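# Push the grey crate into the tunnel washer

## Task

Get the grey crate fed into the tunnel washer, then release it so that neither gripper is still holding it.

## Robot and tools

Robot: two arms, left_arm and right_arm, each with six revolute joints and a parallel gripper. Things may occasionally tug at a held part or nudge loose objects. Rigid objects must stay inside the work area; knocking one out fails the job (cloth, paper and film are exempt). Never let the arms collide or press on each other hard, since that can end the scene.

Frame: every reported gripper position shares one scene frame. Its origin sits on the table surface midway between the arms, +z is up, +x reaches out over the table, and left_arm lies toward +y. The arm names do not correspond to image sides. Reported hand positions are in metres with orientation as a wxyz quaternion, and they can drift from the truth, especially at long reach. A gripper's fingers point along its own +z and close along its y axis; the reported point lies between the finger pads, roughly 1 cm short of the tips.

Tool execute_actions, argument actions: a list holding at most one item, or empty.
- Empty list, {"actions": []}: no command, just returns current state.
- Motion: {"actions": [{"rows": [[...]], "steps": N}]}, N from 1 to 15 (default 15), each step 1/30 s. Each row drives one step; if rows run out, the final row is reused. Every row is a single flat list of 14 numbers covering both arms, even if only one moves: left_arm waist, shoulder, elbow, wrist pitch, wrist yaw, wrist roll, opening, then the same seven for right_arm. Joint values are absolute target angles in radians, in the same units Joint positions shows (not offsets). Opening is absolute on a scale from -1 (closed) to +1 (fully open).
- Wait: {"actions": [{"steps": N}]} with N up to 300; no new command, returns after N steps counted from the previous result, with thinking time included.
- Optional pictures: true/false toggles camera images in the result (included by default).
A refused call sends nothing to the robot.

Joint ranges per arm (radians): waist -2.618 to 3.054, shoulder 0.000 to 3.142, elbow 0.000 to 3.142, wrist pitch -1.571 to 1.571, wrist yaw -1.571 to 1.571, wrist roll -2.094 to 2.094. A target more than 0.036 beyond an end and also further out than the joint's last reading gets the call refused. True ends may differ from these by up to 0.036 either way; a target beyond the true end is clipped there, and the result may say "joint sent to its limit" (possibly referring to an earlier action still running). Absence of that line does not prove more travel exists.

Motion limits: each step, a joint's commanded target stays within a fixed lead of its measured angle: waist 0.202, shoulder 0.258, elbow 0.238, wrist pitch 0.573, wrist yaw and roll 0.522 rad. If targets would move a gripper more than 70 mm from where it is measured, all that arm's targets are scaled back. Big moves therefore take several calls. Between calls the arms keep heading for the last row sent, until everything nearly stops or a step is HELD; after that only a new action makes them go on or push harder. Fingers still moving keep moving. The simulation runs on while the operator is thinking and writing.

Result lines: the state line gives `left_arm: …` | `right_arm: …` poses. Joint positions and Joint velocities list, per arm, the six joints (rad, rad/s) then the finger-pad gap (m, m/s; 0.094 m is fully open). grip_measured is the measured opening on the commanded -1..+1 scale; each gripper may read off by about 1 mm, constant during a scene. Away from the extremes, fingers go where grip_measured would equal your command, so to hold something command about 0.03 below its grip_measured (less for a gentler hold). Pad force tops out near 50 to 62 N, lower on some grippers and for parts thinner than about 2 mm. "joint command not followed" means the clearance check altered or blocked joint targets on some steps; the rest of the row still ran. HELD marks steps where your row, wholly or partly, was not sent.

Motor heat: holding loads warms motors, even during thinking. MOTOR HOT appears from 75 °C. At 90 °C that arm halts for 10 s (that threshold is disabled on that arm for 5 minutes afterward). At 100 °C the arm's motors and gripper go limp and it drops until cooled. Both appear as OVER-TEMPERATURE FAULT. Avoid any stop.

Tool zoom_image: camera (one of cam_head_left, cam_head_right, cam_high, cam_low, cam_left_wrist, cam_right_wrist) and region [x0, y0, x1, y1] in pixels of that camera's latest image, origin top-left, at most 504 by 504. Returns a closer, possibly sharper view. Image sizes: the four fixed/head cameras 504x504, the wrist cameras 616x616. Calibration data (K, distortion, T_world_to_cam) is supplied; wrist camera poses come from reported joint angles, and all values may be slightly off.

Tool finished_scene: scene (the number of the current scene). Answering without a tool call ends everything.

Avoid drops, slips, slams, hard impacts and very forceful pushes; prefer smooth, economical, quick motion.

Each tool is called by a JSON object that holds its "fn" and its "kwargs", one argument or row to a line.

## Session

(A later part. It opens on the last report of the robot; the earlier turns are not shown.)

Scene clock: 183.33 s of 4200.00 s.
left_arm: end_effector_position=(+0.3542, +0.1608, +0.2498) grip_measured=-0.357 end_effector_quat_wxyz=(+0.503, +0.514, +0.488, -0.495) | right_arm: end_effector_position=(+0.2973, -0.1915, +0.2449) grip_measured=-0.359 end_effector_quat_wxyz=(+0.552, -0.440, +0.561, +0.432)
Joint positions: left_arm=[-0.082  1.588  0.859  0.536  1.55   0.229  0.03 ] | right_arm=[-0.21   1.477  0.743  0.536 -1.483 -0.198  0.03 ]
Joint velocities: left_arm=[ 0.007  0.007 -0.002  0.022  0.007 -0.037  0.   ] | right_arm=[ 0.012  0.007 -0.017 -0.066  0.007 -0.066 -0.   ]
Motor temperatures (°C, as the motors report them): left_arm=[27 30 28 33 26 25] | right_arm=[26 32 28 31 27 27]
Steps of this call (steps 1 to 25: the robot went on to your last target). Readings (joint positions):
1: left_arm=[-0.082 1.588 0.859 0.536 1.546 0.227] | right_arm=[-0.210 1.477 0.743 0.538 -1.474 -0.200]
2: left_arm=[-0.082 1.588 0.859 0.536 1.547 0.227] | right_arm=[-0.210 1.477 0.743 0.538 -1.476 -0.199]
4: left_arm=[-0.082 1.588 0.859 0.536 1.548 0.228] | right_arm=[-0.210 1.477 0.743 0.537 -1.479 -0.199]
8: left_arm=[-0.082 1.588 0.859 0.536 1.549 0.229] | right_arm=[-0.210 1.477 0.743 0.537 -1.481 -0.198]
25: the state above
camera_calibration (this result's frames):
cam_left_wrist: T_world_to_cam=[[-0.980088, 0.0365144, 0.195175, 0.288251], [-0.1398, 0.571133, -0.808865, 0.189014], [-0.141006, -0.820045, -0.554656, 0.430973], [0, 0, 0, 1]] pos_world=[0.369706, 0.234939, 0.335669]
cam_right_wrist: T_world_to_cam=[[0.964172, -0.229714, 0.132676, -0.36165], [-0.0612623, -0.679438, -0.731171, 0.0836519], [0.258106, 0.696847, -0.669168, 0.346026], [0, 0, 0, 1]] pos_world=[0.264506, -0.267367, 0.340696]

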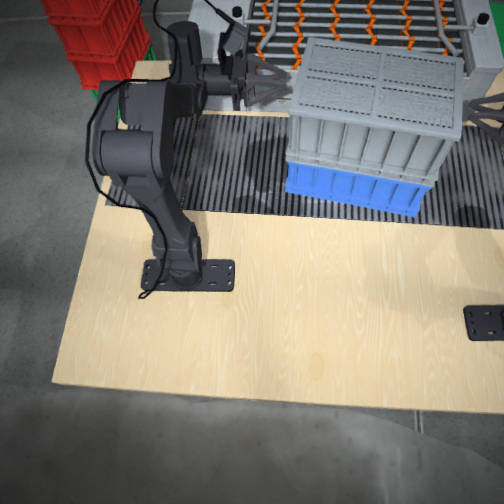

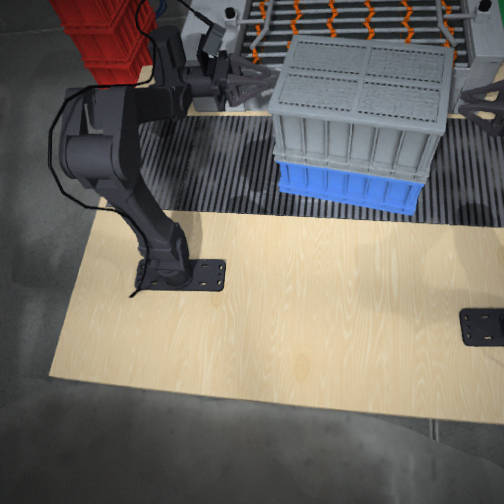

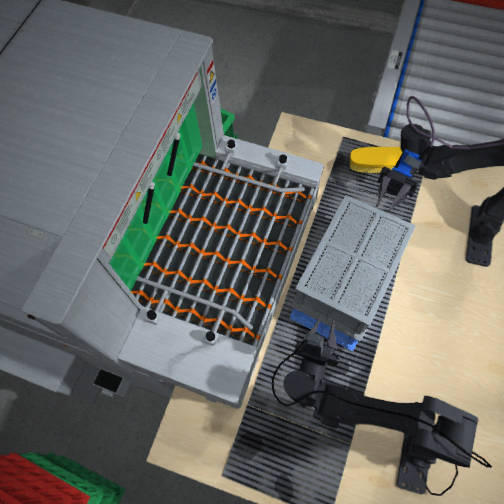

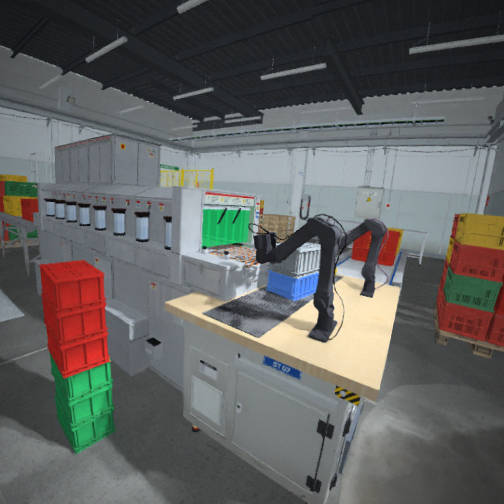

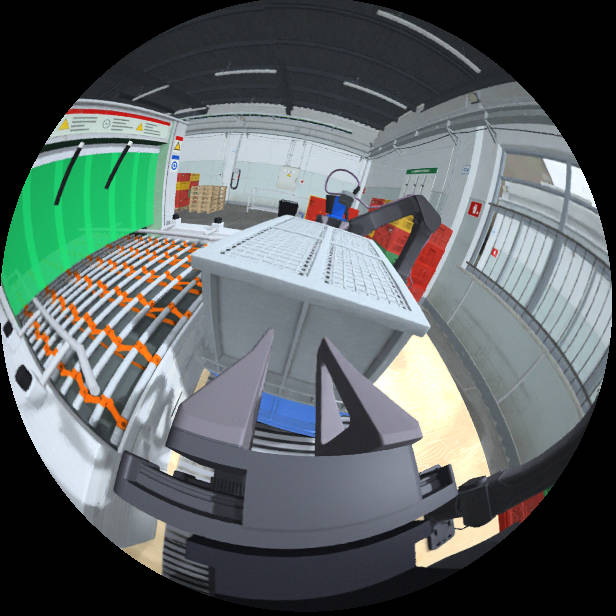

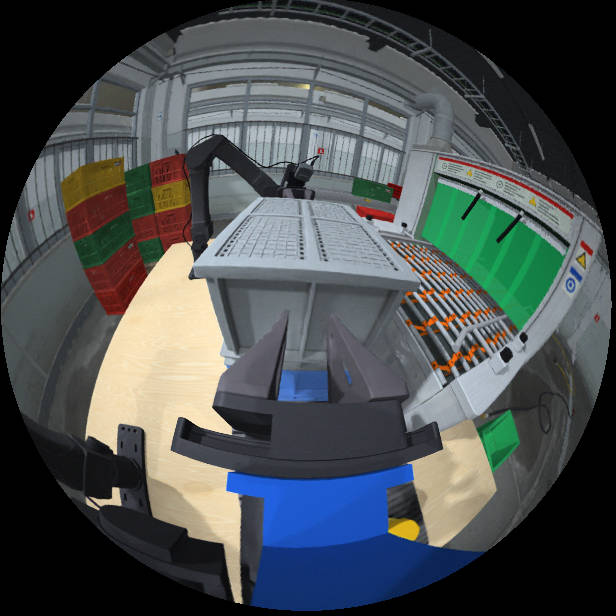

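{"fn": "execute_actions", "kwargs": {
  "actions": [
    {"rows": [[-0.086,1.595,0.866,0.53,1.56,0.24,-0.36,-0.2,1.49,0.76,0.525,-1.475,-0.19,-0.36],[-0.092,1.602,0.873,0.53,1.56,0.24,-0.36,-0.193,1.492,0.764,0.522,-1.466,-0.19,-0.36],[-0.1,1.608,0.88,0.53,1.56,0.24,-0.36,-0.184,1.494,0.768,0.52,-1.456,-0.19,-0.36],[-0.109,1.614,0.887,0.53,1.56,0.24,-0.36,-0.174,1.496,0.772,0.517,-1.445,-0.19,-0.36],[-0.118,1.62,0.894,0.53,1.56,0.24,-0.36,-0.164,1.498,0.776,0.515,-1.434,-0.19,-0.36],[-0.127,1.626,0.901,0.53,1.56,0.24,-0.36,-0.154,1.499,0.779,0.512,-1.423,-0.19,-0.36],[-0.136,1.631,0.908,0.53,1.56,0.24,-0.36,-0.144,1.5,0.782,0.51,-1.413,-0.19,-0.36],[-0.145,1.636,0.914,0.53,1.56,0.24,-0.36,-0.134,1.501,0.785,0.508,-1.403,-0.19,-0.36],[-0.153,1.641,0.92,0.53,1.56,0.24,-0.36,-0.125,1.502,0.788,0.506,-1.394,-0.19,-0.36],[-0.16,1.645,0.925,0.53,1.56,0.24,-0.36,-0.117,1.503,0.79,0.504,-1.386,-0.19,-0.36],[-0.166,1.649,0.93,0.53,1.56,0.24,-0.36,-0.111,1.504,0.792,0.503,-1.38,-0.19,-0.36],[-0.171,1.652,0.933,0.53,1.56,0.24,-0.36,-0.106,1.504,0.793,0.502,-1.375,-0.19,-0.36],[-0.175,1.654,0.936,0.53,1.56,0.24,-0.36,-0.102,1.505,0.794,0.501,-1.372,-0.19,-0.36],[-0.177,1.655,0.937,0.53,1.56,0.24,-0.36,-0.1,1.505,0.795,0.5,-1.37,-0.19,-0.36]], "steps": 15}
  ],
  "pictures": false
}}

{"fn": "execute_actions", "kwargs": {
  "actions": [
    {"steps": 25}
  ]
}}

Scene clock: 220.57 s of 4200.00 s.
left_arm: end_effector_position=(+0.3504, +0.1327, +0.2467) grip_measured=-0.357 end_effector_quat_wxyz=(+0.479, +0.533, +0.467, -0.518) | right_arm: end_effector_position=(+0.3036, -0.1627, +0.2435) grip_measured=-0.359 end_effector_quat_wxyz=(+0.544, -0.447, +0.564, +0.432)
Joint positions: left_arm=[-0.169  1.646  0.908  0.536  1.551  0.229  0.03 ] | right_arm=[-0.109  1.496  0.769  0.523 -1.394 -0.198  0.03 ]
Joint velocities: left_arm=[-0.066  0.012  0.046  0.022  0.037 -0.066  0.   ] | right_arm=[ 0.066 -0.002  0.037 -0.007  0.168  0.037 -0.001]
Motor temperatures (°C, as the motors report them): left_arm=[27 31 27 32 26 25] | right_arm=[26 31 31 30 27 27]
Steps of this call (steps 1 to 15: the robot went on to your last target; steps 16 to 1102: nothing new was sent; steps 1103 to 1117: all 15 steps of this action). Readings (joint positions):
1103: left_arm=[-0.082 1.588 0.859 0.536 1.550 0.229] | right_arm=[-0.210 1.477 0.743 0.536 -1.483 -0.198]
1104: left_arm=[-0.082 1.588 0.859 0.536 1.550 0.229] | right_arm=[-0.209 1.477 0.743 0.536 -1.481 -0.198]
1106: left_arm=[-0.086 1.592 0.859 0.536 1.551 0.229] | right_arm=[-0.200 1.480 0.743 0.536 -1.472 -0.198]
1110: left_arm=[-0.120 1.619 0.876 0.536 1.551 0.229] | right_arm=[-0.161 1.492 0.751 0.530 -1.443 -0.198]
1117: the state above

Scene clock: 221.40 s of 4200.00 s.
left_arm: end_effector_position=(+0.3503, +0.1321, +0.2471) grip_measured=-0.357 end_effector_quat_wxyz=(+0.479, +0.534, +0.466, -0.518) | right_arm: end_effector_position=(+0.3065, -0.1629, +0.2426) grip_measured=-0.359 end_effector_quat_wxyz=(+0.545, -0.442, +0.570, +0.427)
Joint positions: left_arm=[-0.171  1.646  0.91   0.536  1.551  0.229  0.03 ] | right_arm=[-0.107  1.496  0.77   0.519 -1.375 -0.198  0.03 ]
Joint velocities: left_arm=[-0.007 -0.007  0.007 -0.066 -0.051 -0.066 -0.001] | right_arm=[ 0.017 -0.027 -0.002 -0.007 -0.022 -0.037 -0.001]
Motor temperatures (°C, as the motors report them): left_arm=[27 31 28 32 26 25] | right_arm=[26 31 31 30 27 27]
Steps of this call (steps 1 to 25: the robot went on to your last target). Readings (joint positions):
1: left_arm=[-0.170 1.646 0.910 0.536 1.551 0.229] | right_arm=[-0.108 1.496 0.770 0.522 -1.390 -0.198]
2: left_arm=[-0.171 1.646 0.910 0.536 1.551 0.229] | right_arm=[-0.107 1.496 0.770 0.522 -1.388 -0.198]
4: left_arm=[-0.171 1.646 0.910 0.536 1.551 0.229] | right_arm=[-0.107 1.496 0.770 0.521 -1.383 -0.198]
8: left_arm=[-0.171 1.646 0.910 0.536 1.551 0.229] | right_arm=[-0.107 1.496 0.770 0.519 -1.378 -0.198]
25: the state above
camera_calibration (this result's frames):
cam_left_wrist: T_world_to_cam=[[-0.971529, 0.123962, 0.201905, 0.269805], [-0.0936483, 0.581876, -0.807867, 0.18486], [-0.217629, -0.803774, -0.553701, 0.429833], [0, 0, 0, 1]] pos_world=[0.372979, 0.204477, 0.332866]
cam_right_wrist: T_world_to_cam=[[0.964918, -0.230107, 0.126425, -0.362432], [-0.0716571, -0.694055, -0.716347, 0.0991634], [0.252582, 0.682157, -0.686195, 0.325659], [0, 0, 0, 1]] pos_world=[0.274567, -0.236724, 0.340321]

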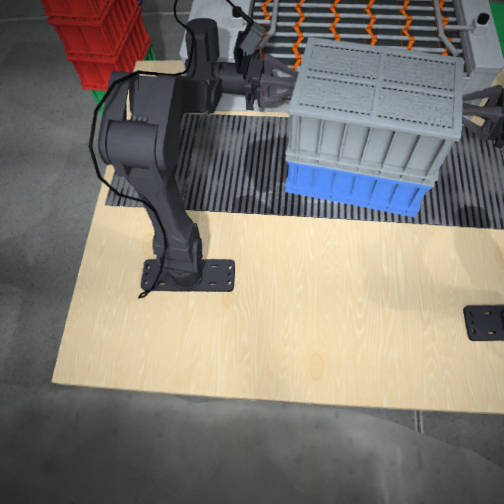

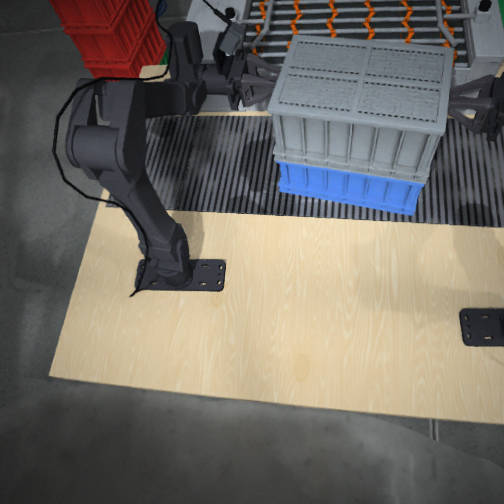

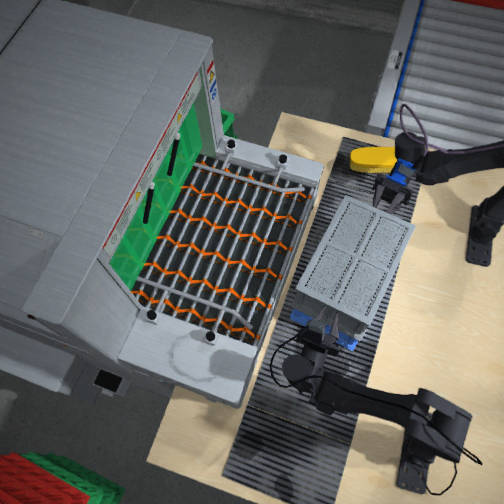

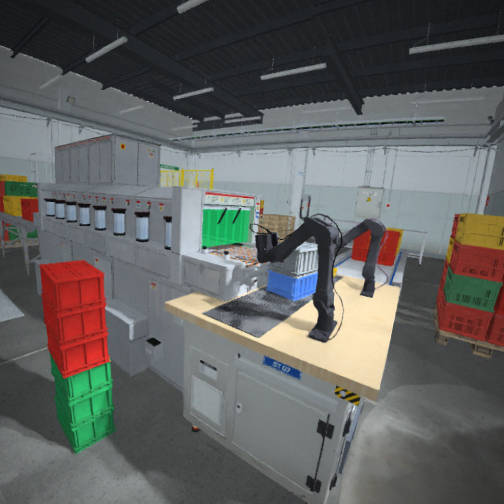

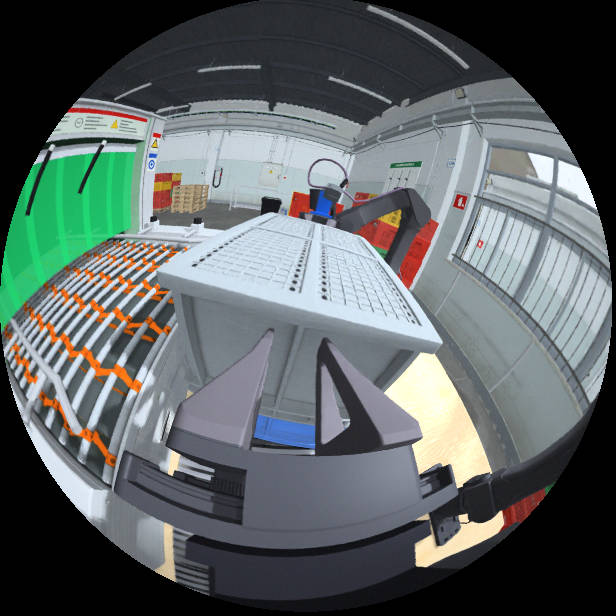

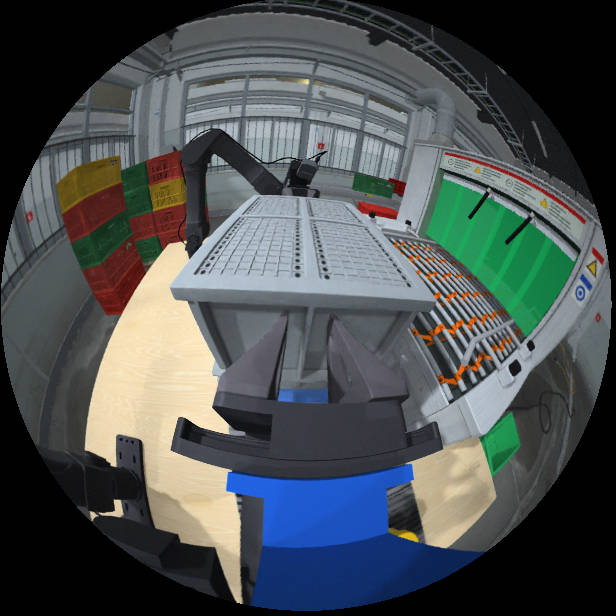

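{"fn": "zoom_image", "kwargs": {
  "camera": "cam_left_wrist",
  "region": [220, 280, 380, 440]
}}

{"fn": "zoom_image", "kwargs": {
  "camera": "cam_right_wrist",
  "region": [230, 260, 390, 410]
}}

Region (220, 280, 380, 440) of cam_left_wrist's 616x616 image, scaled by 3.150, with more detail than that image has.

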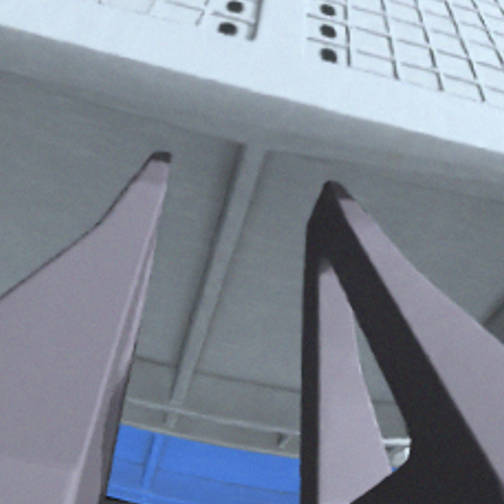

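Region (230, 260, 390, 410) of cam_right_wrist's 616x616 image, scaled by 3.150, with more detail than that image has; it fills the top 472 rows of this view, and the rest is white.

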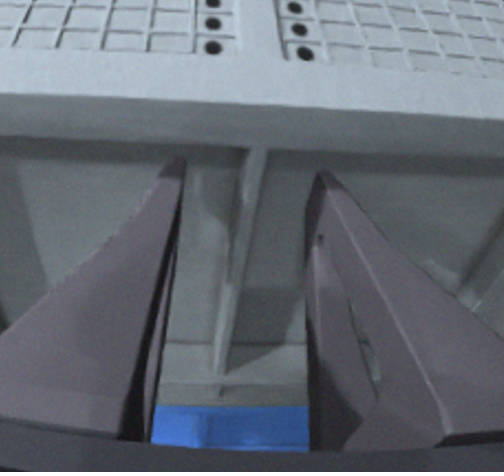

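{"fn": "execute_actions", "kwargs": {
  "actions": [
    {"rows": [[-0.177,1.655,0.94,0.53,1.56,0.24,-0.36,-0.1,1.505,0.797,0.5,-1.37,-0.19,-0.36],[-0.178,1.656,0.943,0.53,1.56,0.24,-0.36,-0.099,1.505,0.8,0.5,-1.368,-0.19,-0.36],[-0.18,1.657,0.945,0.53,1.56,0.24,-0.36,-0.097,1.505,0.803,0.5,-1.366,-0.19,-0.36],[-0.182,1.658,0.947,0.53,1.56,0.24,-0.36,-0.095,1.505,0.805,0.5,-1.364,-0.19,-0.36],[-0.184,1.66,0.949,0.53,1.56,0.24,-0.36,-0.092,1.505,0.807,0.5,-1.361,-0.19,-0.36],[-0.187,1.661,0.95,0.53,1.56,0.24,-0.36,-0.089,1.505,0.808,0.5,-1.358,-0.19,-0.36],[-0.19,1.663,0.952,0.53,1.56,0.24,-0.36,-0.086,1.505,0.809,0.5,-1.355,-0.19,-0.36],[-0.193,1.664,0.953,0.53,1.56,0.24,-0.36,-0.083,1.505,0.809,0.5,-1.352,-0.19,-0.36],[-0.196,1.666,0.954,0.53,1.56,0.24,-0.36,-0.08,1.505,0.809,0.5,-1.349,-0.19,-0.36],[-0.199,1.667,0.955,0.53,1.56,0.24,-0.36,-0.077,1.505,0.809,0.5,-1.347,-0.19,-0.36],[-0.201,1.668,0.956,0.53,1.56,0.24,-0.36,-0.075,1.505,0.809,0.5,-1.345,-0.19,-0.36],[-0.203,1.669,0.957,0.53,1.56,0.24,-0.36,-0.073,1.505,0.809,0.5,-1.343,-0.19,-0.36]], "steps": 15}
  ],
  "pictures": false
}}

{"fn": "execute_actions", "kwargs": {
  "actions": [
    {"steps": 20}
  ]
}}

Scene clock: 241.10 s of 4200.00 s.
left_arm: end_effector_position=(+0.3507, +0.1273, +0.2495) grip_measured=-0.357 end_effector_quat_wxyz=(+0.477, +0.540, +0.458, -0.521) | right_arm: end_effector_position=(+0.3086, -0.1589, +0.2465) grip_measured=-0.359 end_effector_quat_wxyz=(+0.548, -0.445, +0.567, +0.424)
Joint positions: left_arm=[-0.184  1.659  0.931  0.536  1.556  0.229  0.03 ] | right_arm=[-0.093  1.496  0.784  0.516 -1.361 -0.198  0.03 ]
Joint velocities: left_arm=[-0.022  0.007  0.002  0.037  0.066  0.007 -0.   ] | right_arm=[ 0.002  0.012 -0.007 -0.022  0.066  0.066  0.   ]
Motor temperatures (°C, as the motors report them): left_arm=[27 30 29 32 26 25] | right_arm=[26 31 31 31 27 27]
Steps of this call (steps 1 to 15: the robot went on to your last target; steps 16 to 576: nothing new was sent; steps 577 to 591: all 15 steps of this action). Readings (joint positions):
577: left_arm=[-0.171 1.646 0.910 0.536 1.551 0.229] | right_arm=[-0.107 1.496 0.770 0.519 -1.375 -0.198]
578: left_arm=[-0.171 1.646 0.910 0.536 1.551 0.229] | right_arm=[-0.107 1.496 0.770 0.519 -1.375 -0.198]
580: left_arm=[-0.171 1.646 0.912 0.536 1.551 0.229] | right_arm=[-0.107 1.496 0.771 0.518 -1.374 -0.198]
584: left_arm=[-0.178 1.652 0.924 0.536 1.551 0.229] | right_arm=[-0.099 1.496 0.782 0.516 -1.366 -0.198]
591: the state above

Scene clock: 241.77 s of 4200.00 s.
left_arm: end_effector_position=(+0.3507, +0.1273, +0.2495) grip_measured=-0.357 end_effector_quat_wxyz=(+0.477, +0.540, +0.458, -0.521) | right_arm: end_effector_position=(+0.3086, -0.1589, +0.2465) grip_measured=-0.359 end_effector_quat_wxyz=(+0.548, -0.445, +0.567, +0.424)
Joint positions: left_arm=[-0.184  1.659  0.931  0.536  1.556  0.229  0.03 ] | right_arm=[-0.093  1.496  0.784  0.516 -1.361 -0.198  0.03 ]
Joint velocities: left_arm=[ 0.002 -0.007 -0.002  0.022 -0.007 -0.051 -0.001] | right_arm=[-0.007 -0.017 -0.007 -0.007  0.007 -0.007 -0.   ]
Motor temperatures (°C, as the motors report them): left_arm=[27 30 29 32 26 25] | right_arm=[26 31 31 31 27 27]
Steps of this call (steps 1 to 15: the robot went on to your last target; steps 16 to 20: nothing new was sent). Readings (joint positions):
1: left_arm=[-0.184 1.659 0.931 0.536 1.556 0.229] | right_arm=[-0.093 1.496 0.784 0.516 -1.361 -0.198]
2: left_arm=[-0.184 1.659 0.931 0.536 1.556 0.229] | right_arm=[-0.093 1.496 0.784 0.516 -1.361 -0.198]
4: left_arm=[-0.184 1.659 0.931 0.536 1.556 0.229] | right_arm=[-0.093 1.496 0.784 0.516 -1.361 -0.198]
8: left_arm=[-0.184 1.659 0.931 0.536 1.556 0.229] | right_arm=[-0.093 1.496 0.784 0.516 -1.361 -0.198]
20: the state above
All arms were judged still, so your last target was given up. Only a new action makes them travel on or press farther. Fingers that are still opening or closing keep moving.
camera_calibration (this result's frames):
cam_left_wrist: T_world_to_cam=[[-0.970671, 0.142432, 0.193676, 0.269709], [-0.0762032, 0.58178, -0.809769, 0.183938], [-0.228014, -0.800778, -0.553863, 0.430743], [0, 0, 0, 1]] pos_world=[0.374031, 0.199503, 0.335284]
cam_right_wrist: T_world_to_cam=[[0.963484, -0.229414, 0.138083, -0.366269], [-0.0633781, -0.696423, -0.714828, 0.101596], [0.260156, 0.679974, -0.685532, 0.322225], [0, 0, 0, 1]] pos_world=[0.275505, -0.232378, 0.344095]

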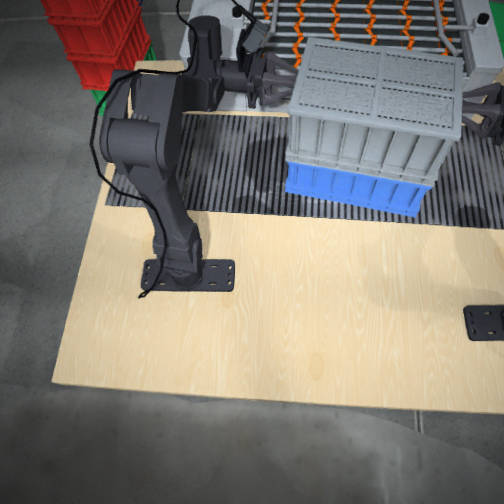

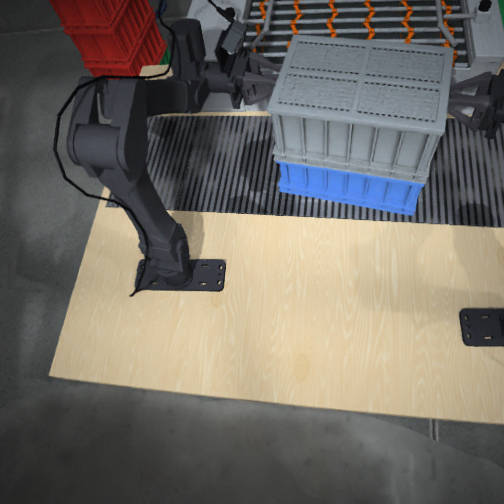

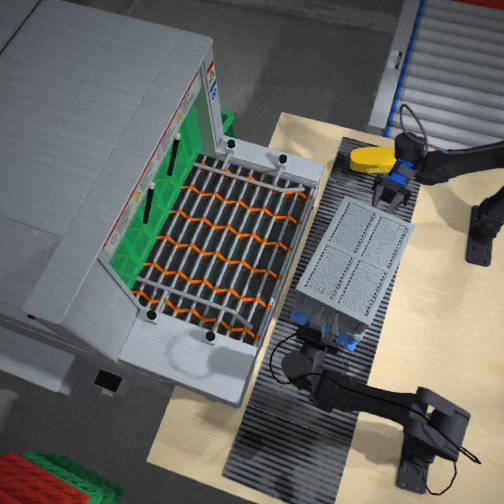

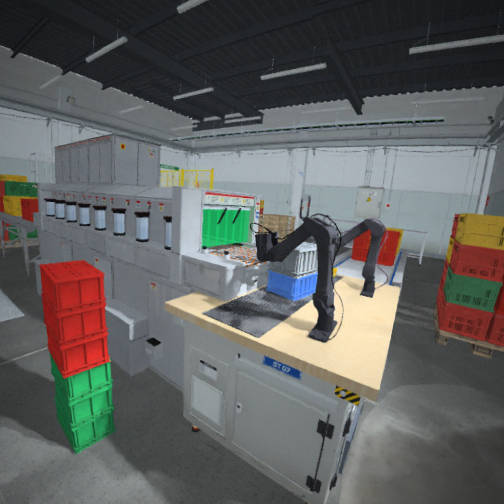

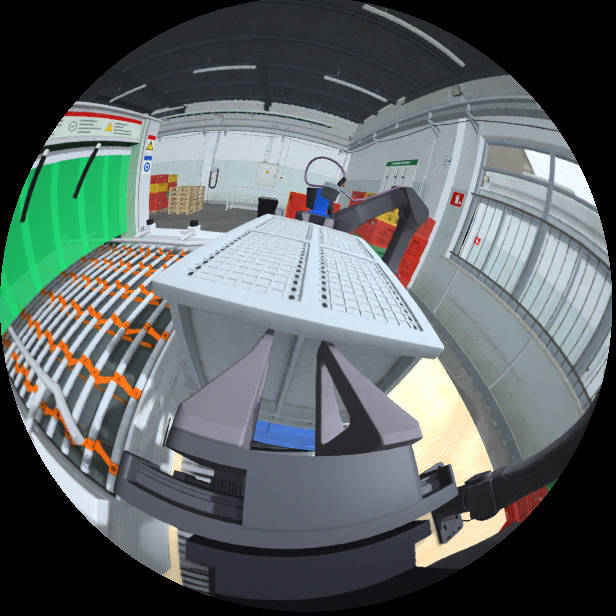

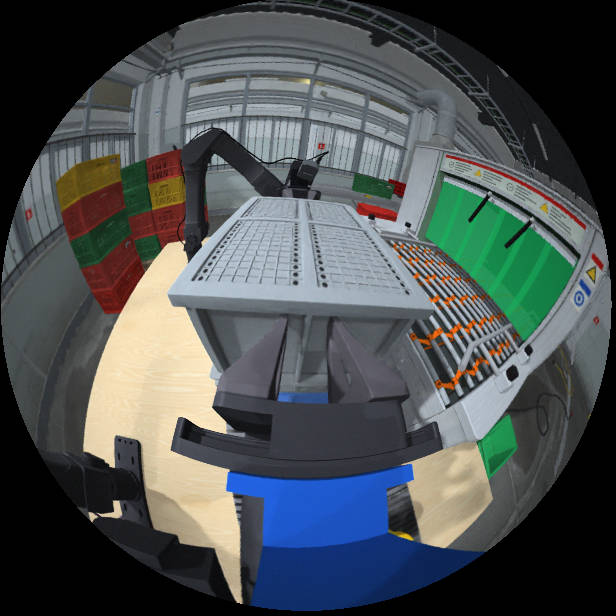

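{"fn": "execute_actions", "kwargs": {
  "actions": []
}}

Scene clock: 255.00 s of 4200.00 s.
left_arm: end_effector_position=(+0.3507, +0.1273, +0.2495) grip_measured=-0.357 end_effector_quat_wxyz=(+0.477, +0.540, +0.458, -0.521) | right_arm: end_effector_position=(+0.3086, -0.1589, +0.2465) grip_measured=-0.359 end_effector_quat_wxyz=(+0.548, -0.445, +0.567, +0.424)
Joint positions: left_arm=[-0.184  1.659  0.931  0.536  1.556  0.229  0.03 ] | right_arm=[-0.093  1.496  0.784  0.516 -1.361 -0.198  0.03 ]
Joint velocities: left_arm=[-0.002 -0.002 -0.002 -0.066 -0.022 -0.066 -0.001] | right_arm=[-0.012 -0.012 -0.007  0.007  0.007  0.007  0.   ]
Motor temperatures (°C, as the motors report them): left_arm=[27 30 29 32 26 25] | right_arm=[26 31 32 31 27 27]
Steps of this call (steps 1 to 397: nothing new was sent). Readings (joint positions):
1: left_arm=[-0.184 1.659 0.931 0.536 1.556 0.229] | right_arm=[-0.093 1.496 0.784 0.516 -1.361 -0.198]
2: left_arm=[-0.184 1.659 0.931 0.536 1.556 0.229] | right_arm=[-0.093 1.496 0.784 0.516 -1.361 -0.198]
4: left_arm=[-0.184 1.659 0.931 0.536 1.556 0.229] | right_arm=[-0.093 1.496 0.784 0.516 -1.361 -0.198]
8: left_arm=[-0.184 1.659 0.931 0.536 1.556 0.229] | right_arm=[-0.093 1.496 0.784 0.516 -1.361 -0.198]
397: the state above
camera_calibration (this result's frames):
cam_left_wrist: T_world_to_cam=[[-0.970671, 0.142432, 0.193676, 0.269709], [-0.0762032, 0.58178, -0.809769, 0.183938], [-0.228014, -0.800778, -0.553863, 0.430743], [0, 0, 0, 1]] pos_world=[0.374031, 0.199503, 0.335284]
cam_right_wrist: T_world_to_cam=[[0.963484, -0.229414, 0.138083, -0.366269], [-0.0633781, -0.696423, -0.714828, 0.101596], [0.260156, 0.679974, -0.685532, 0.322225], [0, 0, 0, 1]] pos_world=[0.275505, -0.232378, 0.344095]

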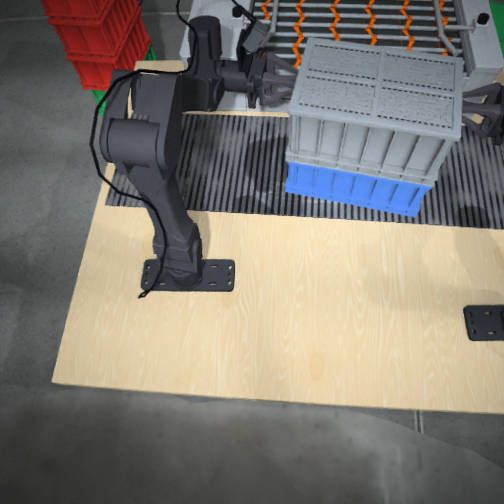

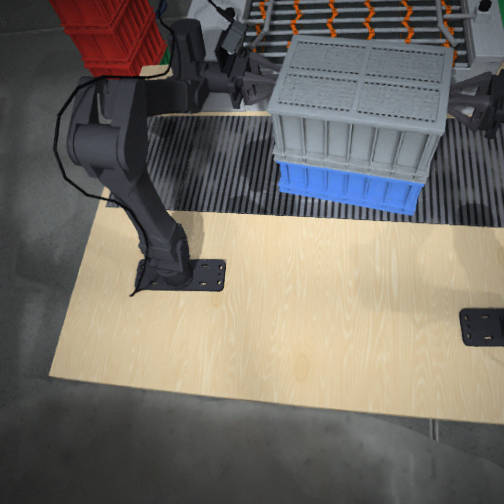

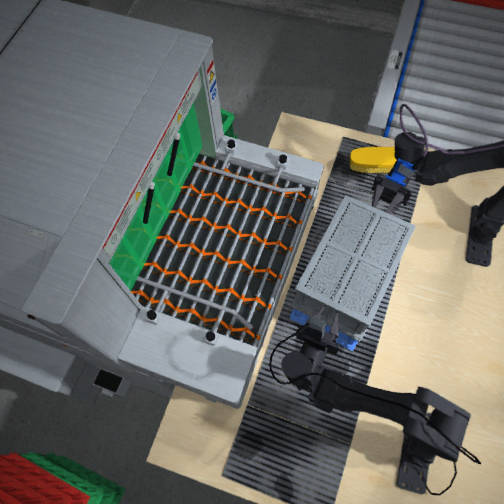

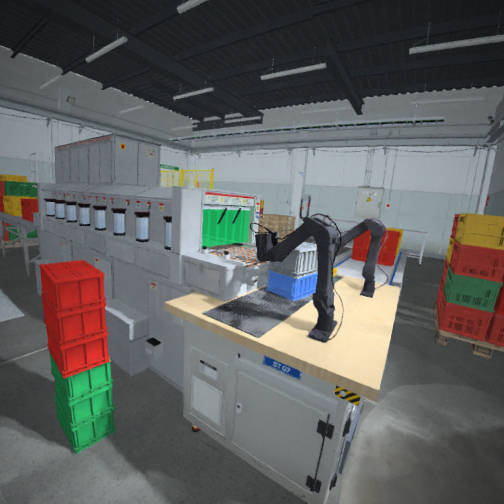

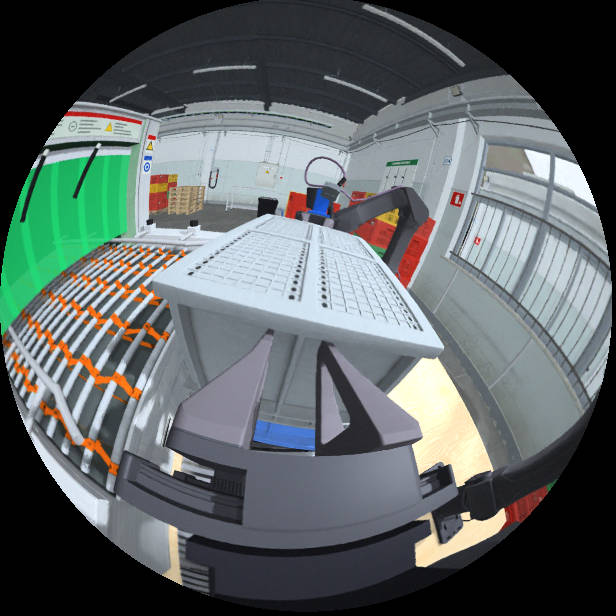

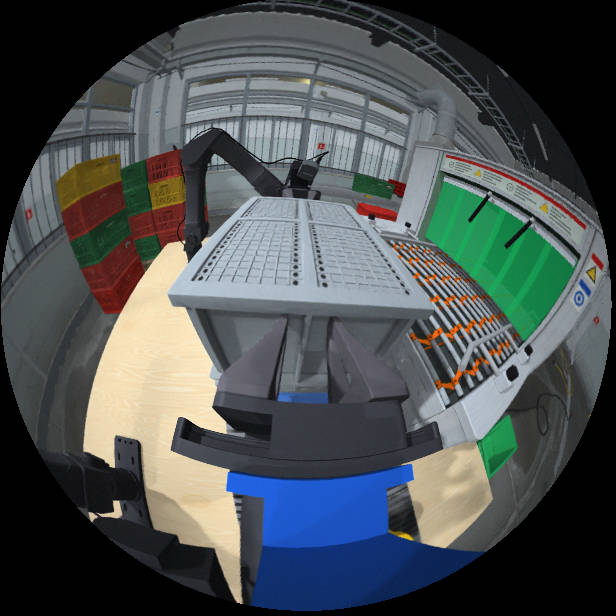

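{"fn": "execute_actions", "kwargs": {
  "actions": [
    {"rows": [[-0.200,1.669,0.957,0.53,1.56,0.24,-0.42,-0.076,1.505,0.809,0.5,-1.343,-0.19,-0.42],[-0.200,1.669,0.957,0.53,1.56,0.24,-0.48,-0.076,1.505,0.809,0.5,-1.343,-0.19,-0.48],[-0.200,1.669,0.957,0.53,1.56,0.24,-0.54,-0.076,1.505,0.809,0.5,-1.343,-0.19,-0.54],[-0.200,1.669,0.957,0.53,1.56,0.24,-0.60,-0.076,1.505,0.809,0.5,-1.343,-0.19,-0.60],[-0.200,1.669,0.957,0.53,1.56,0.24,-0.66,-0.076,1.505,0.809,0.5,-1.343,-0.19,-0.66],[-0.200,1.669,0.957,0.53,1.56,0.24,-0.72,-0.076,1.505,0.809,0.5,-1.343,-0.19,-0.72],[-0.200,1.669,0.957,0.53,1.56,0.24,-0.78,-0.076,1.505,0.809,0.5,-1.343,-0.19,-0.78],[-0.200,1.669,0.957,0.53,1.56,0.24,-0.83,-0.076,1.505,0.809,0.5,-1.343,-0.19,-0.83],[-0.200,1.669,0.957,0.53,1.56,0.24,-0.87,-0.076,1.505,0.809,0.5,-1.343,-0.19,-0.87],[-0.200,1.669,0.957,0.53,1.56,0.24,-0.90,-0.076,1.505,0.809,0.5,-1.343,-0.19,-0.90],[-0.200,1.669,0.957,0.53,1.56,0.24,-0.93,-0.076,1.505,0.809,0.5,-1.343,-0.19,-0.93],[-0.200,1.669,0.957,0.53,1.56,0.24,-0.96,-0.076,1.505,0.809,0.5,-1.343,-0.19,-0.96],[-0.200,1.669,0.957,0.53,1.56,0.24,-0.98,-0.076,1.505,0.809,0.5,-1.343,-0.19,-0.98],[-0.200,1.669,0.957,0.53,1.56,0.24,-1.0,-0.076,1.505,0.809,0.5,-1.343,-0.19,-1.0]], "steps": 15}
  ]
}}

Scene clock: 265.07 s of 4200.00 s.
left_arm: end_effector_position=(+0.3522, +0.1268, +0.2496) grip_measured=-0.950 end_effector_quat_wxyz=(+0.479, +0.539, +0.460, -0.518) | right_arm: end_effector_position=(+0.3106, -0.1588, +0.2460) grip_measured=-0.942 end_effector_quat_wxyz=(+0.549, -0.443, +0.571, +0.420)
Joint positions: left_arm=[-0.186  1.659  0.932  0.536  1.547  0.23   0.002] | right_arm=[-0.091  1.496  0.784  0.516 -1.347 -0.198  0.003]
Joint velocities: left_arm=[ 0.007 -0.002 -0.022 -0.051 -0.022  0.037  0.   ] | right_arm=[-0.002  0.002 -0.007 -0.051 -0.007  0.037  0.   ]
Motor temperatures (°C, as the motors report them): left_arm=[27 30 30 33 26 25] | right_arm=[26 31 32 31 27 27]
Steps of this call (steps 1 to 287: nothing new was sent; steps 288 to 302: all 15 steps of this action). Readings (joint positions):
288: left_arm=[-0.184 1.659 0.931 0.536 1.558 0.229] | right_arm=[-0.093 1.496 0.784 0.516 -1.362 -0.198]
289: left_arm=[-0.184 1.659 0.931 0.536 1.560 0.229] | right_arm=[-0.093 1.496 0.784 0.516 -1.362 -0.198]
291: left_arm=[-0.185 1.659 0.931 0.536 1.562 0.229] | right_arm=[-0.093 1.496 0.784 0.516 -1.362 -0.198]
295: left_arm=[-0.185 1.659 0.931 0.536 1.558 0.230] | right_arm=[-0.091 1.496 0.784 0.516 -1.358 -0.198]
302: the state above
camera_calibration (this result's frames):
cam_left_wrist: T_world_to_cam=[[-0.972169, 0.134532, 0.191806, 0.273222], [-0.0790397, 0.582362, -0.809078, 0.185158], [-0.220547, -0.801721, -0.55552, 0.428544], [0, 0, 0, 1]] pos_world=[0.374766, 0.198987, 0.335467]
cam_right_wrist: T_world_to_cam=[[0.960838, -0.240159, 0.138251, -0.369026], [-0.0717829, -0.697584, -0.712898, 0.103402], [0.26765, 0.675056, -0.687505, 0.31863], [0, 0, 0, 1]] pos_world=[0.276716, -0.231586, 0.343793]

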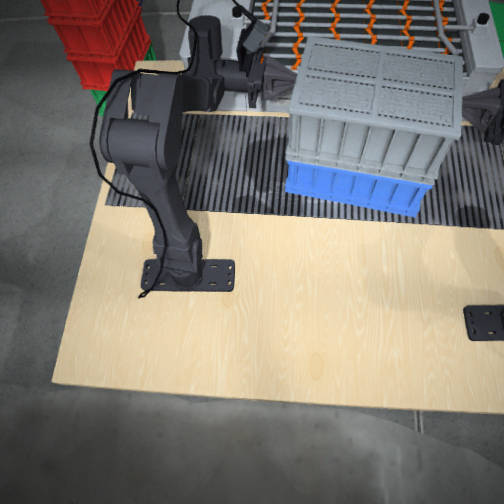

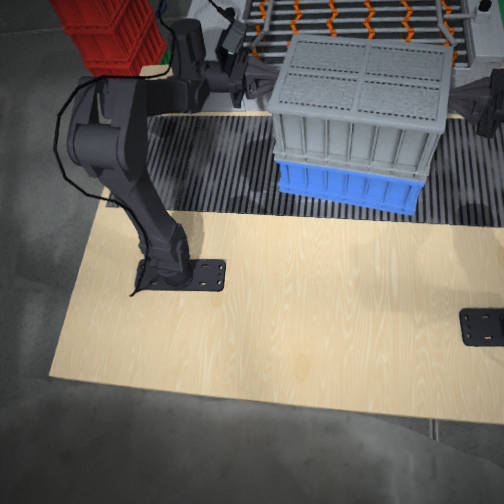

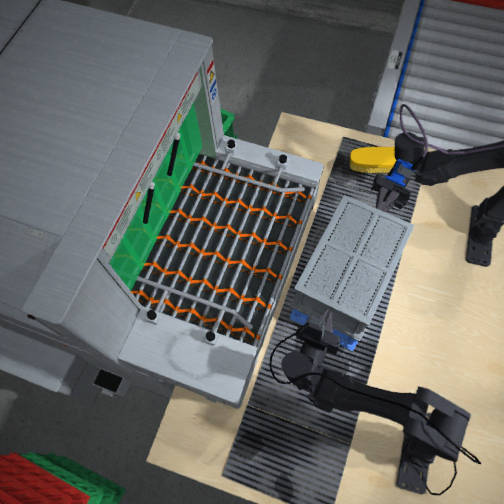

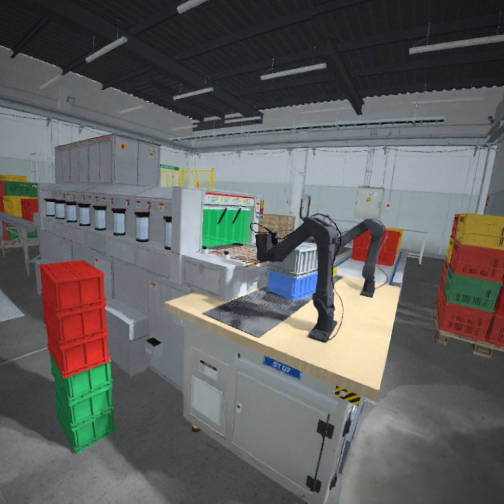

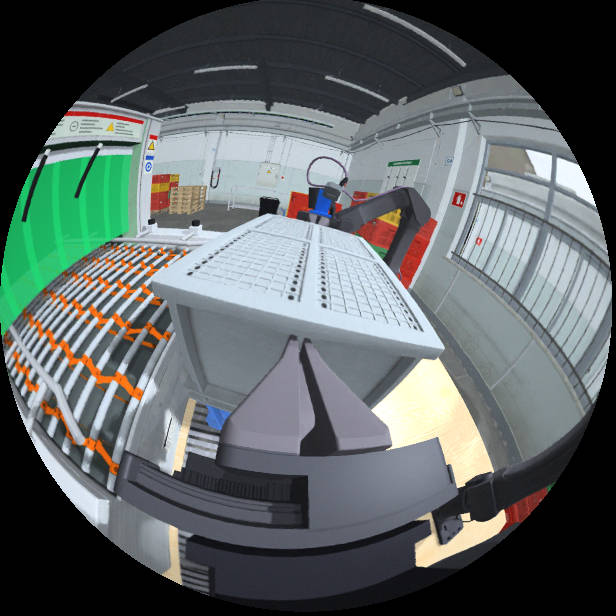

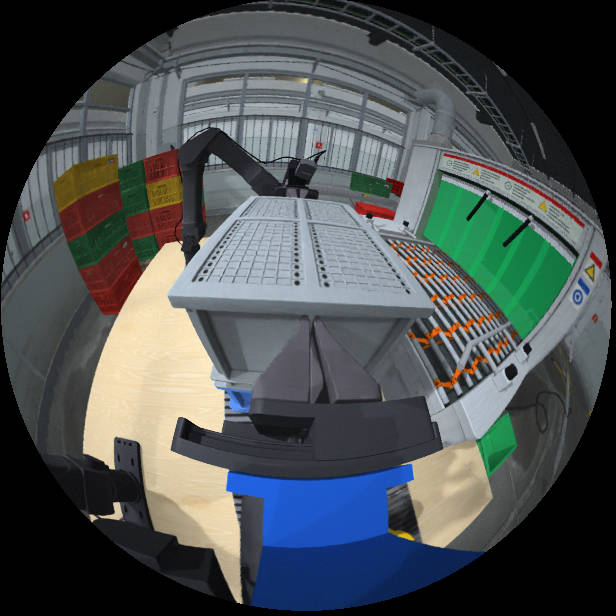

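{"fn": "execute_actions", "kwargs": {
  "actions": [
    {"rows": [[-0.2,1.649,0.961,0.520,1.552,0.235,-1,-0.076,1.486,0.813,0.496,-1.345,-0.195,-1],[-0.2,1.646,0.967,0.511,1.552,0.235,-1,-0.076,1.483,0.820,0.487,-1.345,-0.195,-1],[-0.2,1.643,0.973,0.502,1.552,0.235,-1,-0.076,1.480,0.827,0.477,-1.345,-0.195,-1],[-0.2,1.640,0.981,0.491,1.552,0.235,-1,-0.076,1.477,0.835,0.465,-1.345,-0.195,-1],[-0.2,1.636,0.989,0.479,1.552,0.235,-1,-0.076,1.473,0.844,0.452,-1.345,-0.195,-1],[-0.2,1.632,0.997,0.467,1.552,0.235,-1,-0.076,1.469,0.853,0.440,-1.345,-0.195,-1],[-0.2,1.628,1.005,0.455,1.552,0.235,-1,-0.076,1.465,0.862,0.428,-1.345,-0.195,-1],[-0.2,1.624,1.013,0.444,1.552,0.235,-1,-0.076,1.461,0.870,0.415,-1.345,-0.195,-1],[-0.2,1.621,1.021,0.432,1.552,0.235,-1,-0.076,1.458,0.879,0.403,-1.345,-0.195,-1],[-0.2,1.617,1.029,0.420,1.552,0.235,-1,-0.076,1.454,0.888,0.390,-1.345,-0.195,-1],[-0.2,1.613,1.037,0.408,1.552,0.235,-1,-0.076,1.450,0.897,0.378,-1.345,-0.195,-1],[-0.2,1.610,1.043,0.400,1.552,0.235,-1,-0.076,1.447,0.903,0.369,-1.345,-0.195,-1],[-0.2,1.607,1.049,0.391,1.552,0.235,-1,-0.076,1.444,0.910,0.359,-1.345,-0.195,-1],[-0.2,1.605,1.053,0.385,1.552,0.235,-1,-0.076,1.442,0.914,0.353,-1.345,-0.195,-1],[-0.2,1.604,1.057,0.379,1.552,0.235,-1,-0.076,1.441,0.919,0.347,-1.345,-0.195,-1]], "steps": 15}
  ]
}}

Scene clock: 289.30 s of 4200.00 s.
left_arm: end_effector_position=(+0.3581, +0.1259, +0.2699) grip_measured=-0.950 end_effector_quat_wxyz=(+0.472, +0.533, +0.467, -0.525) | right_arm: end_effector_position=(+0.3160, -0.1591, +0.2687) grip_measured=-0.942 end_effector_quat_wxyz=(+0.543, -0.437, +0.577, +0.425)
Joint positions: left_arm=[-0.186  1.644  1.014  0.413  1.548  0.23   0.002] | right_arm=[-0.091  1.473  0.874  0.38  -1.344 -0.198  0.003]
Joint velocities: left_arm=[-0.022 -0.12   0.154 -0.256  0.037 -0.007  0.   ] | right_arm=[-0.007 -0.09   0.173 -0.168 -0.022  0.037 -0.001]
Motor temperatures (°C, as the motors report them): left_arm=[27 31 30 33 26 25] | right_arm=[26 31 32 31 27 27]
Steps of this call (steps 1 to 15: the robot went on to your last target; steps 16 to 712: nothing new was sent; steps 713 to 727: all 15 steps of this action). Readings (joint positions):
713: left_arm=[-0.186 1.659 0.932 0.536 1.547 0.230] | right_arm=[-0.091 1.496 0.785 0.516 -1.347 -0.198]
714: left_arm=[-0.186 1.659 0.933 0.535 1.547 0.230] | right_arm=[-0.091 1.496 0.786 0.513 -1.347 -0.198]
716: left_arm=[-0.186 1.659 0.938 0.523 1.548 0.230] | right_arm=[-0.091 1.496 0.792 0.501 -1.347 -0.198]
720: left_arm=[-0.186 1.659 0.963 0.482 1.548 0.230] | right_arm=[-0.091 1.496 0.819 0.457 -1.347 -0.198]
727: the state above
camera_calibration (this result's frames):
cam_left_wrist: T_world_to_cam=[[-0.966647, 0.134517, 0.217942, 0.26621], [-0.0999532, 0.585337, -0.804605, 0.208481], [-0.235803, -0.799553, -0.552369, 0.444811], [0, 0, 0, 1]] pos_world=[0.383058, 0.197809, 0.355426]
cam_right_wrist: T_world_to_cam=[[0.963214, -0.24269, 0.115416, -0.372522], [-0.0904463, -0.697181, -0.711167, 0.125244], [0.253059, 0.674567, -0.693485, 0.339112], [0, 0, 0, 1]] pos_world=[0.284331, -0.231844, 0.367233]

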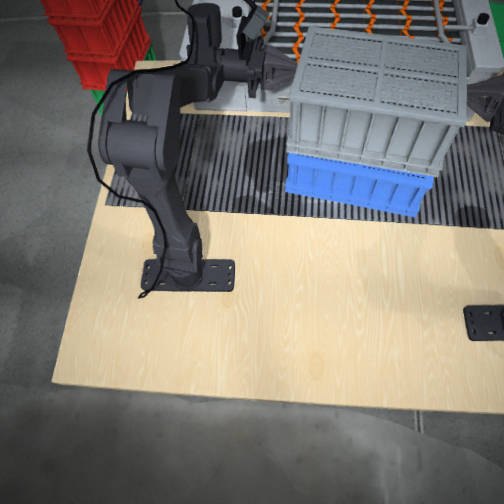

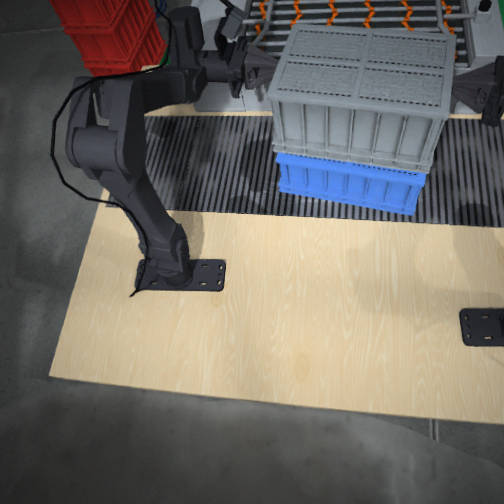

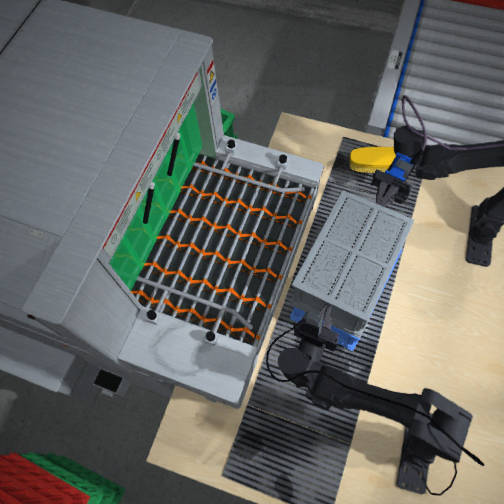

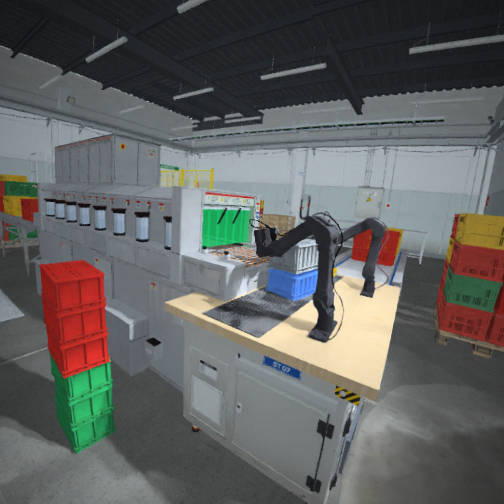

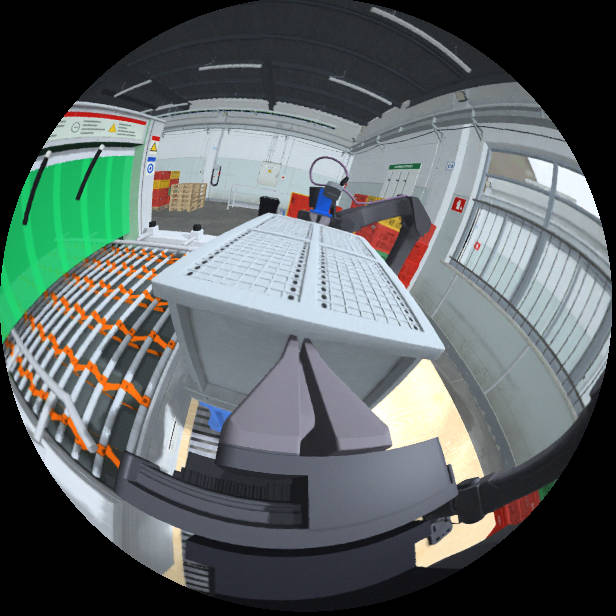

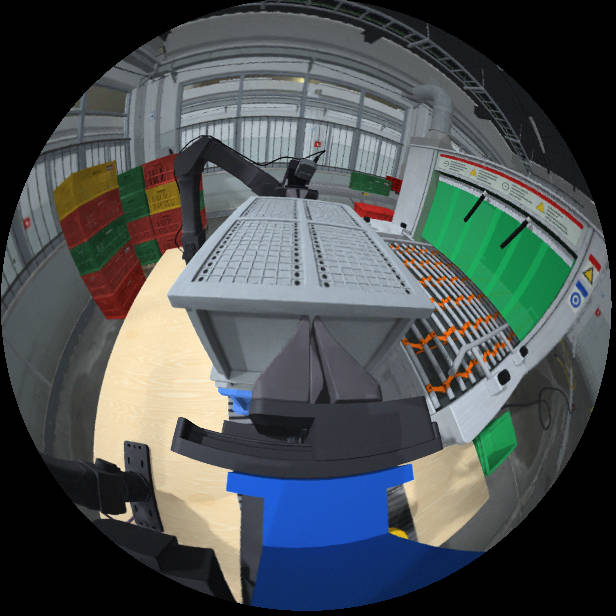

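{"fn": "execute_actions", "kwargs": {
  "actions": [
    {"rows": [[-0.2,1.598,1.060,0.374,1.552,0.235,-1,-0.076,1.436,0.922,0.342,-1.345,-0.195,-1],[-0.2,1.593,1.065,0.367,1.552,0.235,-1,-0.076,1.431,0.928,0.334,-1.345,-0.195,-1],[-0.2,1.588,1.072,0.356,1.552,0.235,-1,-0.076,1.426,0.936,0.323,-1.345,-0.195,-1],[-0.2,1.583,1.081,0.344,1.552,0.235,-1,-0.076,1.421,0.945,0.310,-1.345,-0.195,-1],[-0.2,1.577,1.090,0.330,1.552,0.235,-1,-0.076,1.416,0.955,0.296,-1.345,-0.195,-1],[-0.2,1.571,1.099,0.316,1.552,0.235,-1,-0.076,1.410,0.965,0.282,-1.345,-0.195,-1],[-0.2,1.565,1.108,0.302,1.552,0.235,-1,-0.076,1.404,0.975,0.268,-1.345,-0.195,-1],[-0.2,1.559,1.118,0.288,1.552,0.235,-1,-0.076,1.399,0.986,0.253,-1.345,-0.195,-1],[-0.2,1.553,1.127,0.274,1.552,0.235,-1,-0.076,1.393,0.996,0.239,-1.345,-0.195,-1],[-0.2,1.548,1.136,0.260,1.552,0.235,-1,-0.076,1.388,1.006,0.225,-1.345,-0.195,-1],[-0.2,1.544,1.145,0.248,1.552,0.235,-1,-0.076,1.383,1.015,0.212,-1.345,-0.195,-1],[-0.2,1.540,1.152,0.237,1.552,0.235,-1,-0.076,1.380,1.023,0.201,-1.345,-0.195,-1],[-0.2,1.537,1.156,0.231,1.552,0.235,-1,-0.076,1.377,1.027,0.194,-1.345,-0.195,-1],[-0.2,1.536,1.159,0.227,1.552,0.235,-1,-0.076,1.376,1.031,0.190,-1.345,-0.195,-1],[-0.2,1.535,1.160,0.225,1.552,0.235,-1,-0.076,1.375,1.032,0.188,-1.345,-0.195,-1]], "steps": 15}
  ],
  "pictures": false
}}

Scene clock: 298.50 s of 4200.00 s.
left_arm: end_effector_position=(+0.3517, +0.1268, +0.3194) grip_measured=-0.950 end_effector_quat_wxyz=(+0.482, +0.542, +0.457, -0.516) | right_arm: end_effector_position=(+0.3106, -0.1589, +0.3171) grip_measured=-0.942 end_effector_quat_wxyz=(+0.553, -0.445, +0.568, +0.416)
Joint positions: left_arm=[-0.186  1.565  1.125  0.261  1.548  0.23   0.002] | right_arm=[-0.091  1.401  0.995  0.221 -1.343 -0.198  0.003]
Joint velocities: left_arm=[-0.027 -0.144  0.139 -0.154 -0.037  0.051 -0.   ] | right_arm=[ 0.007 -0.095  0.139 -0.168  0.007 -0.066  0.   ]
Motor temperatures (°C, as the motors report them): left_arm=[27 32 30 33 26 25] | right_arm=[26 32 33 32 27 27]
Steps of this call (steps 1 to 30: the robot went on to your last target; steps 31 to 261: nothing new was sent; steps 262 to 276: all 15 steps of this action). Readings (joint positions):
262: left_arm=[-0.186 1.633 1.025 0.377 1.548 0.230] | right_arm=[-0.091 1.465 0.886 0.343 -1.344 -0.198]
263: left_arm=[-0.186 1.633 1.025 0.375 1.548 0.230] | right_arm=[-0.091 1.465 0.886 0.342 -1.344 -0.198]
265: left_arm=[-0.186 1.632 1.030 0.363 1.548 0.230] | right_arm=[-0.091 1.463 0.891 0.328 -1.344 -0.198]
269: left_arm=[-0.186 1.614 1.061 0.323 1.548 0.230] | right_arm=[-0.091 1.445 0.926 0.286 -1.343 -0.198]
276: the state above


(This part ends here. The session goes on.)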